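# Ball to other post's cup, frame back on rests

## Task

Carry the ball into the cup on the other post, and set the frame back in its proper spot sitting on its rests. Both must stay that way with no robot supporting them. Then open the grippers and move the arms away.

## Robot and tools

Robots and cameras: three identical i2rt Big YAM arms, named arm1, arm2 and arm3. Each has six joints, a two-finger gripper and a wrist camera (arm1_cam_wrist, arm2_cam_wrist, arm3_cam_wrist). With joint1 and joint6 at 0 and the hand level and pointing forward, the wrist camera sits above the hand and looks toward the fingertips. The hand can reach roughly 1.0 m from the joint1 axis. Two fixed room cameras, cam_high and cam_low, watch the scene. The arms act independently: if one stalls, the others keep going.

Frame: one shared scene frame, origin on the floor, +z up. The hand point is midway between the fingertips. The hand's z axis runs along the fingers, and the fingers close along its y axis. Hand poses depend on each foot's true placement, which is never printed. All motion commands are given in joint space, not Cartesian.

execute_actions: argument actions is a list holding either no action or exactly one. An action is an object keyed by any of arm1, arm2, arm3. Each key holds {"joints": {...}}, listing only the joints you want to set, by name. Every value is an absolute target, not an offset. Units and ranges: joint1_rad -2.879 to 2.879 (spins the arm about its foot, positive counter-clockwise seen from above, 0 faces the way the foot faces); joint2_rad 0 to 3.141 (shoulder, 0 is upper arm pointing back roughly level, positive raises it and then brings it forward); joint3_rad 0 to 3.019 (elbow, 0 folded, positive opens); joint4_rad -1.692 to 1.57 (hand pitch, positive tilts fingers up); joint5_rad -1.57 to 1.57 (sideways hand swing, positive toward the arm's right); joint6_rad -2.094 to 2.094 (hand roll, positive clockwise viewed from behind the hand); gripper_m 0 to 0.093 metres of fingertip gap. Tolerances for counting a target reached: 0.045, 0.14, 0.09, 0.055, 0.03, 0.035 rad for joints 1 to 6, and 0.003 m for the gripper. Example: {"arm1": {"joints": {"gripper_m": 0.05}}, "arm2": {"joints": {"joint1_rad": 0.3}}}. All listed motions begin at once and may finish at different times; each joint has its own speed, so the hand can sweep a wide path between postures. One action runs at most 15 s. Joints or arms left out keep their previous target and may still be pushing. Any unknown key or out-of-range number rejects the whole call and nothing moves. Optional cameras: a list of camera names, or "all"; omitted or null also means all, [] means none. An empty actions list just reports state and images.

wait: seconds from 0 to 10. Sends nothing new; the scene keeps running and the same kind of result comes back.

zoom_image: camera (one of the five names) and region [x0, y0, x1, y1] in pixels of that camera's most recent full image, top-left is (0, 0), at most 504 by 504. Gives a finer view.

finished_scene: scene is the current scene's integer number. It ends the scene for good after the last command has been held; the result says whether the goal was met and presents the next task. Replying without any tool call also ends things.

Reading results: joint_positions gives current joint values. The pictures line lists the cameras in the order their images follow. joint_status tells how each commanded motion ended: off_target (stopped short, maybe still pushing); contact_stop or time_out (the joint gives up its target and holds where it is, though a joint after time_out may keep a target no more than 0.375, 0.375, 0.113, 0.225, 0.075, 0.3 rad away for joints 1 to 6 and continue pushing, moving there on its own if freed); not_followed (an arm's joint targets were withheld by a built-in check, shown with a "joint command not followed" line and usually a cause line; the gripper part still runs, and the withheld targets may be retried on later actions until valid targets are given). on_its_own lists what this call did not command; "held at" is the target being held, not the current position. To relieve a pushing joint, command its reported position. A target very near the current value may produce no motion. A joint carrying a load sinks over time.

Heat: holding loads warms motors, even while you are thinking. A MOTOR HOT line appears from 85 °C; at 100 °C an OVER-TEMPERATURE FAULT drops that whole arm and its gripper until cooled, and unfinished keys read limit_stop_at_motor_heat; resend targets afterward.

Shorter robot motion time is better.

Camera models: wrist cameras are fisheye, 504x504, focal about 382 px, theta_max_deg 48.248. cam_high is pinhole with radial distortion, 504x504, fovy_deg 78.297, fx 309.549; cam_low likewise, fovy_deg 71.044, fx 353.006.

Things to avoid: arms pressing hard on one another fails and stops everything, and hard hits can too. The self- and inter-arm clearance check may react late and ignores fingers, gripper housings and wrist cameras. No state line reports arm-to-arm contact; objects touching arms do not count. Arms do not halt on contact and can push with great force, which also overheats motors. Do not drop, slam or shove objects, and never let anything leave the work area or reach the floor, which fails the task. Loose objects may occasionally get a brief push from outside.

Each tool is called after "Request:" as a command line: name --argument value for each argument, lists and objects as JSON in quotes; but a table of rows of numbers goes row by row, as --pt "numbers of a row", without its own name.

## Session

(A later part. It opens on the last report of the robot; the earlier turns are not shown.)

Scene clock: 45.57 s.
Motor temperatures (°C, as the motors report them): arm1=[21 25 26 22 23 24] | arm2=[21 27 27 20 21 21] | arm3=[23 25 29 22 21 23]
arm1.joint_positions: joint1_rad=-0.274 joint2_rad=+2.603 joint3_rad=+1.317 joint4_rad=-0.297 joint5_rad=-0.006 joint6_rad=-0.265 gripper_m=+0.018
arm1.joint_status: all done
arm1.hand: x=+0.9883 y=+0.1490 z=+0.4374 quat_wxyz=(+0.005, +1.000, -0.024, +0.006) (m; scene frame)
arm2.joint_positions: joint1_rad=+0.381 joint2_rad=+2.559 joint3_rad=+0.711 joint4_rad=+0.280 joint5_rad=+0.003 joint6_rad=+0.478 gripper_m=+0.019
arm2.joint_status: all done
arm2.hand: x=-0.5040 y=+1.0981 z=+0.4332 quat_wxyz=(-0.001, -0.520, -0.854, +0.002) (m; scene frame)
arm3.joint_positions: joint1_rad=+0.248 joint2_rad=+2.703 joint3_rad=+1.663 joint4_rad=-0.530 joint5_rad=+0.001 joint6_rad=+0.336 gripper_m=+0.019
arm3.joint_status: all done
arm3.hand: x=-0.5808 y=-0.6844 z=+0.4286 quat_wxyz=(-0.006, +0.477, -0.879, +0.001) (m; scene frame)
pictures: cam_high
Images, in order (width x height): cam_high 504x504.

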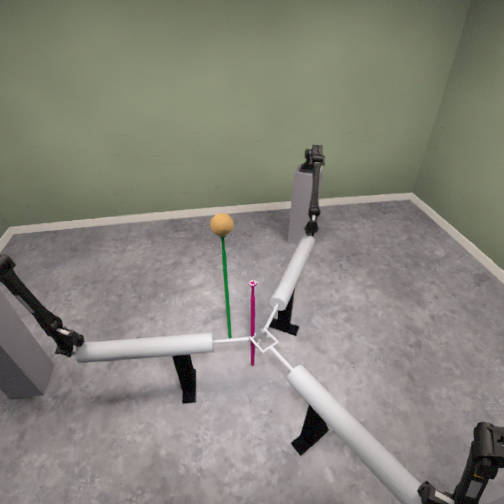

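Request:
execute_actions --actions '[{"arm1":{"joints":{"gripper_m":0.06,"joint3_rad":1.317,"joint1_rad":-0.275}},"arm2":{"joints":{"gripper_m":0.06,"joint4_rad":0.28}},"arm3":{"joints":{"gripper_m":0.06,"joint3_rad":1.663,"joint1_rad":0.25}}}]' --cameras '[]'

Request:
execute_actions --actions '[{"arm1":{"joints":{"gripper_m":0.09,"joint2_rad":2.28,"joint3_rad":1.13,"joint4_rad":-0.5}},"arm2":{"joints":{"gripper_m":0.09,"joint2_rad":2.11,"joint3_rad":0.51,"joint4_rad":-0.02}},"arm3":{"joints":{"gripper_m":0.09,"joint2_rad":2.41,"joint3_rad":1.47,"joint4_rad":-0.7}}}]' --cameras '[]'

Request:
execute_actions --actions '[{"arm1":{"joints":{"joint2_rad":1.8,"joint3_rad":1.0,"joint4_rad":-0.9}},"arm2":{"joints":{"joint2_rad":1.6,"joint3_rad":0.5,"joint4_rad":-0.5}},"arm3":{"joints":{"joint2_rad":1.9,"joint3_rad":1.2,"joint4_rad":-0.9}}}]' --cameras '["cam_high","cam_low"]'

Scene clock: 46.60 s.
Motor temperatures (°C, as the motors report them): arm1=[21 25 26 22 23 24] | arm2=[21 27 27 20 21 21] | arm3=[23 25 28 22 21 23]
arm1.joint_positions: joint1_rad=-0.274 joint2_rad=+2.603 joint3_rad=+1.316 joint4_rad=-0.293 joint5_rad=-0.004 joint6_rad=-0.269 gripper_m=+0.060
arm1.joint_status: all done
arm1.hand: x=+0.9878 y=+0.1495 z=+0.4373 quat_wxyz=(+0.004, +1.000, -0.022, +0.005) (m; scene frame)
arm2.joint_positions: joint1_rad=+0.381 joint2_rad=+2.559 joint3_rad=+0.711 joint4_rad=+0.280 joint5_rad=+0.003 joint6_rad=+0.478 gripper_m=+0.060
arm2.joint_status: all done
arm2.hand: x=-0.5040 y=+1.0981 z=+0.4332 quat_wxyz=(-0.001, -0.520, -0.854, +0.002) (m; scene frame)
arm3.joint_positions: joint1_rad=+0.248 joint2_rad=+2.703 joint3_rad=+1.663 joint4_rad=-0.530 joint5_rad=+0.001 joint6_rad=+0.336 gripper_m=+0.060
arm3.joint_status: all done
arm3.hand: x=-0.5809 y=-0.6849 z=+0.4285 quat_wxyz=(-0.006, +0.477, -0.879, +0.001) (m; scene frame)
pictures: none
No camera images: the call's "cameras" was empty. Leave "cameras" out to get every camera's image.

Scene clock: 47.83 s.
Motor temperatures (°C, as the motors report them): arm1=[21 25 25 22 23 24] | arm2=[21 27 26 20 21 21] | arm3=[23 26 28 22 21 23]
arm1.joint_positions: joint1_rad=-0.274 joint2_rad=+2.279 joint3_rad=+1.124 joint4_rad=-0.489 joint5_rad=-0.004 joint6_rad=-0.269 gripper_m=+0.090
arm1.joint_status: all done
arm1.hand: x=+1.0164 y=+0.1403 z=+0.5626 quat_wxyz=(+0.013, +0.999, -0.022, +0.035) (m; scene frame)
arm2.joint_positions: joint1_rad=+0.381 joint2_rad=+2.102 joint3_rad=+0.509 joint4_rad=-0.003 joint5_rad=+0.003 joint6_rad=+0.478 gripper_m=+0.090
arm2.joint_status: all done
arm2.hand: x=-0.5158 y=+1.1063 z=+0.5592 quat_wxyz=(+0.013, -0.520, -0.854, +0.001) (m; scene frame)
arm3.joint_positions: joint1_rad=+0.248 joint2_rad=+2.406 joint3_rad=+1.462 joint4_rad=-0.691 joint5_rad=+0.001 joint6_rad=+0.336 gripper_m=+0.090
arm3.joint_status: all done
arm3.hand: x=-0.5893 y=-0.7147 z=+0.5536 quat_wxyz=(+0.016, +0.476, -0.879, +0.025) (m; scene frame)
pictures: none
No camera images: the call's "cameras" was empty. Leave "cameras" out to get every camera's image.

Scene clock: 49.27 s.
Motor temperatures (°C, as the motors report them): arm1=[21 25 25 22 23 24] | arm2=[21 27 26 20 21 21] | arm3=[23 26 28 22 21 23]
arm1.joint_positions: joint1_rad=-0.274 joint2_rad=+1.792 joint3_rad=+0.983 joint4_rad=-0.888 joint5_rad=-0.004 joint6_rad=-0.269 gripper_m=+0.090
arm1.joint_status: all done
arm1.hand: x=+1.0658 y=+0.1245 z=+0.7482 quat_wxyz=(+0.021, +0.998, -0.022, +0.061) (m; scene frame)
arm2.joint_positions: joint1_rad=+0.381 joint2_rad=+1.598 joint3_rad=+0.503 joint4_rad=-0.484 joint5_rad=+0.003 joint6_rad=+0.478 gripper_m=+0.090
arm2.joint_status: all done
arm2.hand: x=-0.5027 y=+1.0970 z=+0.6862 quat_wxyz=(+0.004, -0.520, -0.854, +0.001) (m; scene frame)
arm3.joint_positions: joint1_rad=+0.248 joint2_rad=+1.898 joint3_rad=+1.192 joint4_rad=-0.893 joint5_rad=+0.001 joint6_rad=+0.336 gripper_m=+0.090
arm3.joint_status: all done
arm3.hand: x=-0.6067 y=-0.7785 z=+0.7473 quat_wxyz=(+0.004, +0.477, -0.879, +0.012) (m; scene frame)
pictures: cam_high, cam_low
Images, in order (width x height): cam_high 504x504, cam_low 504x504.

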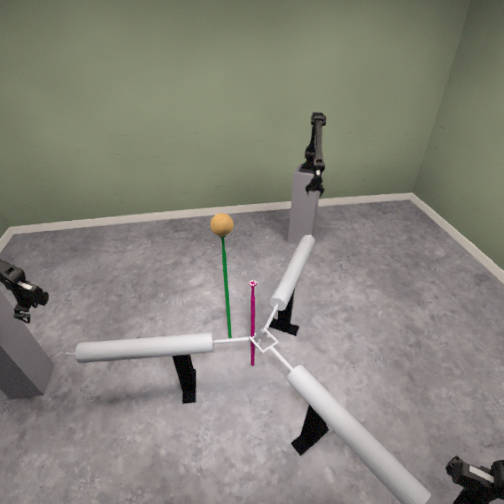

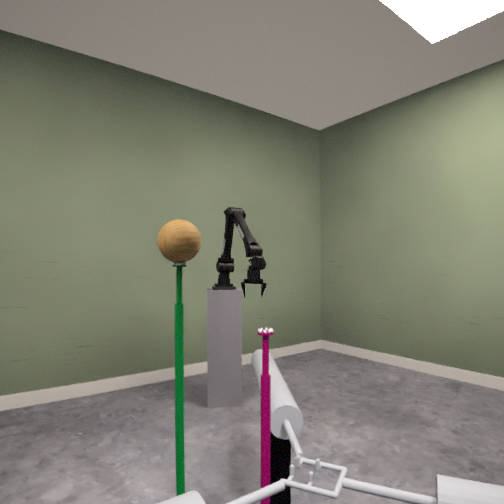

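Request:
finished_scene --scene 2

The scene is finished: the task was done.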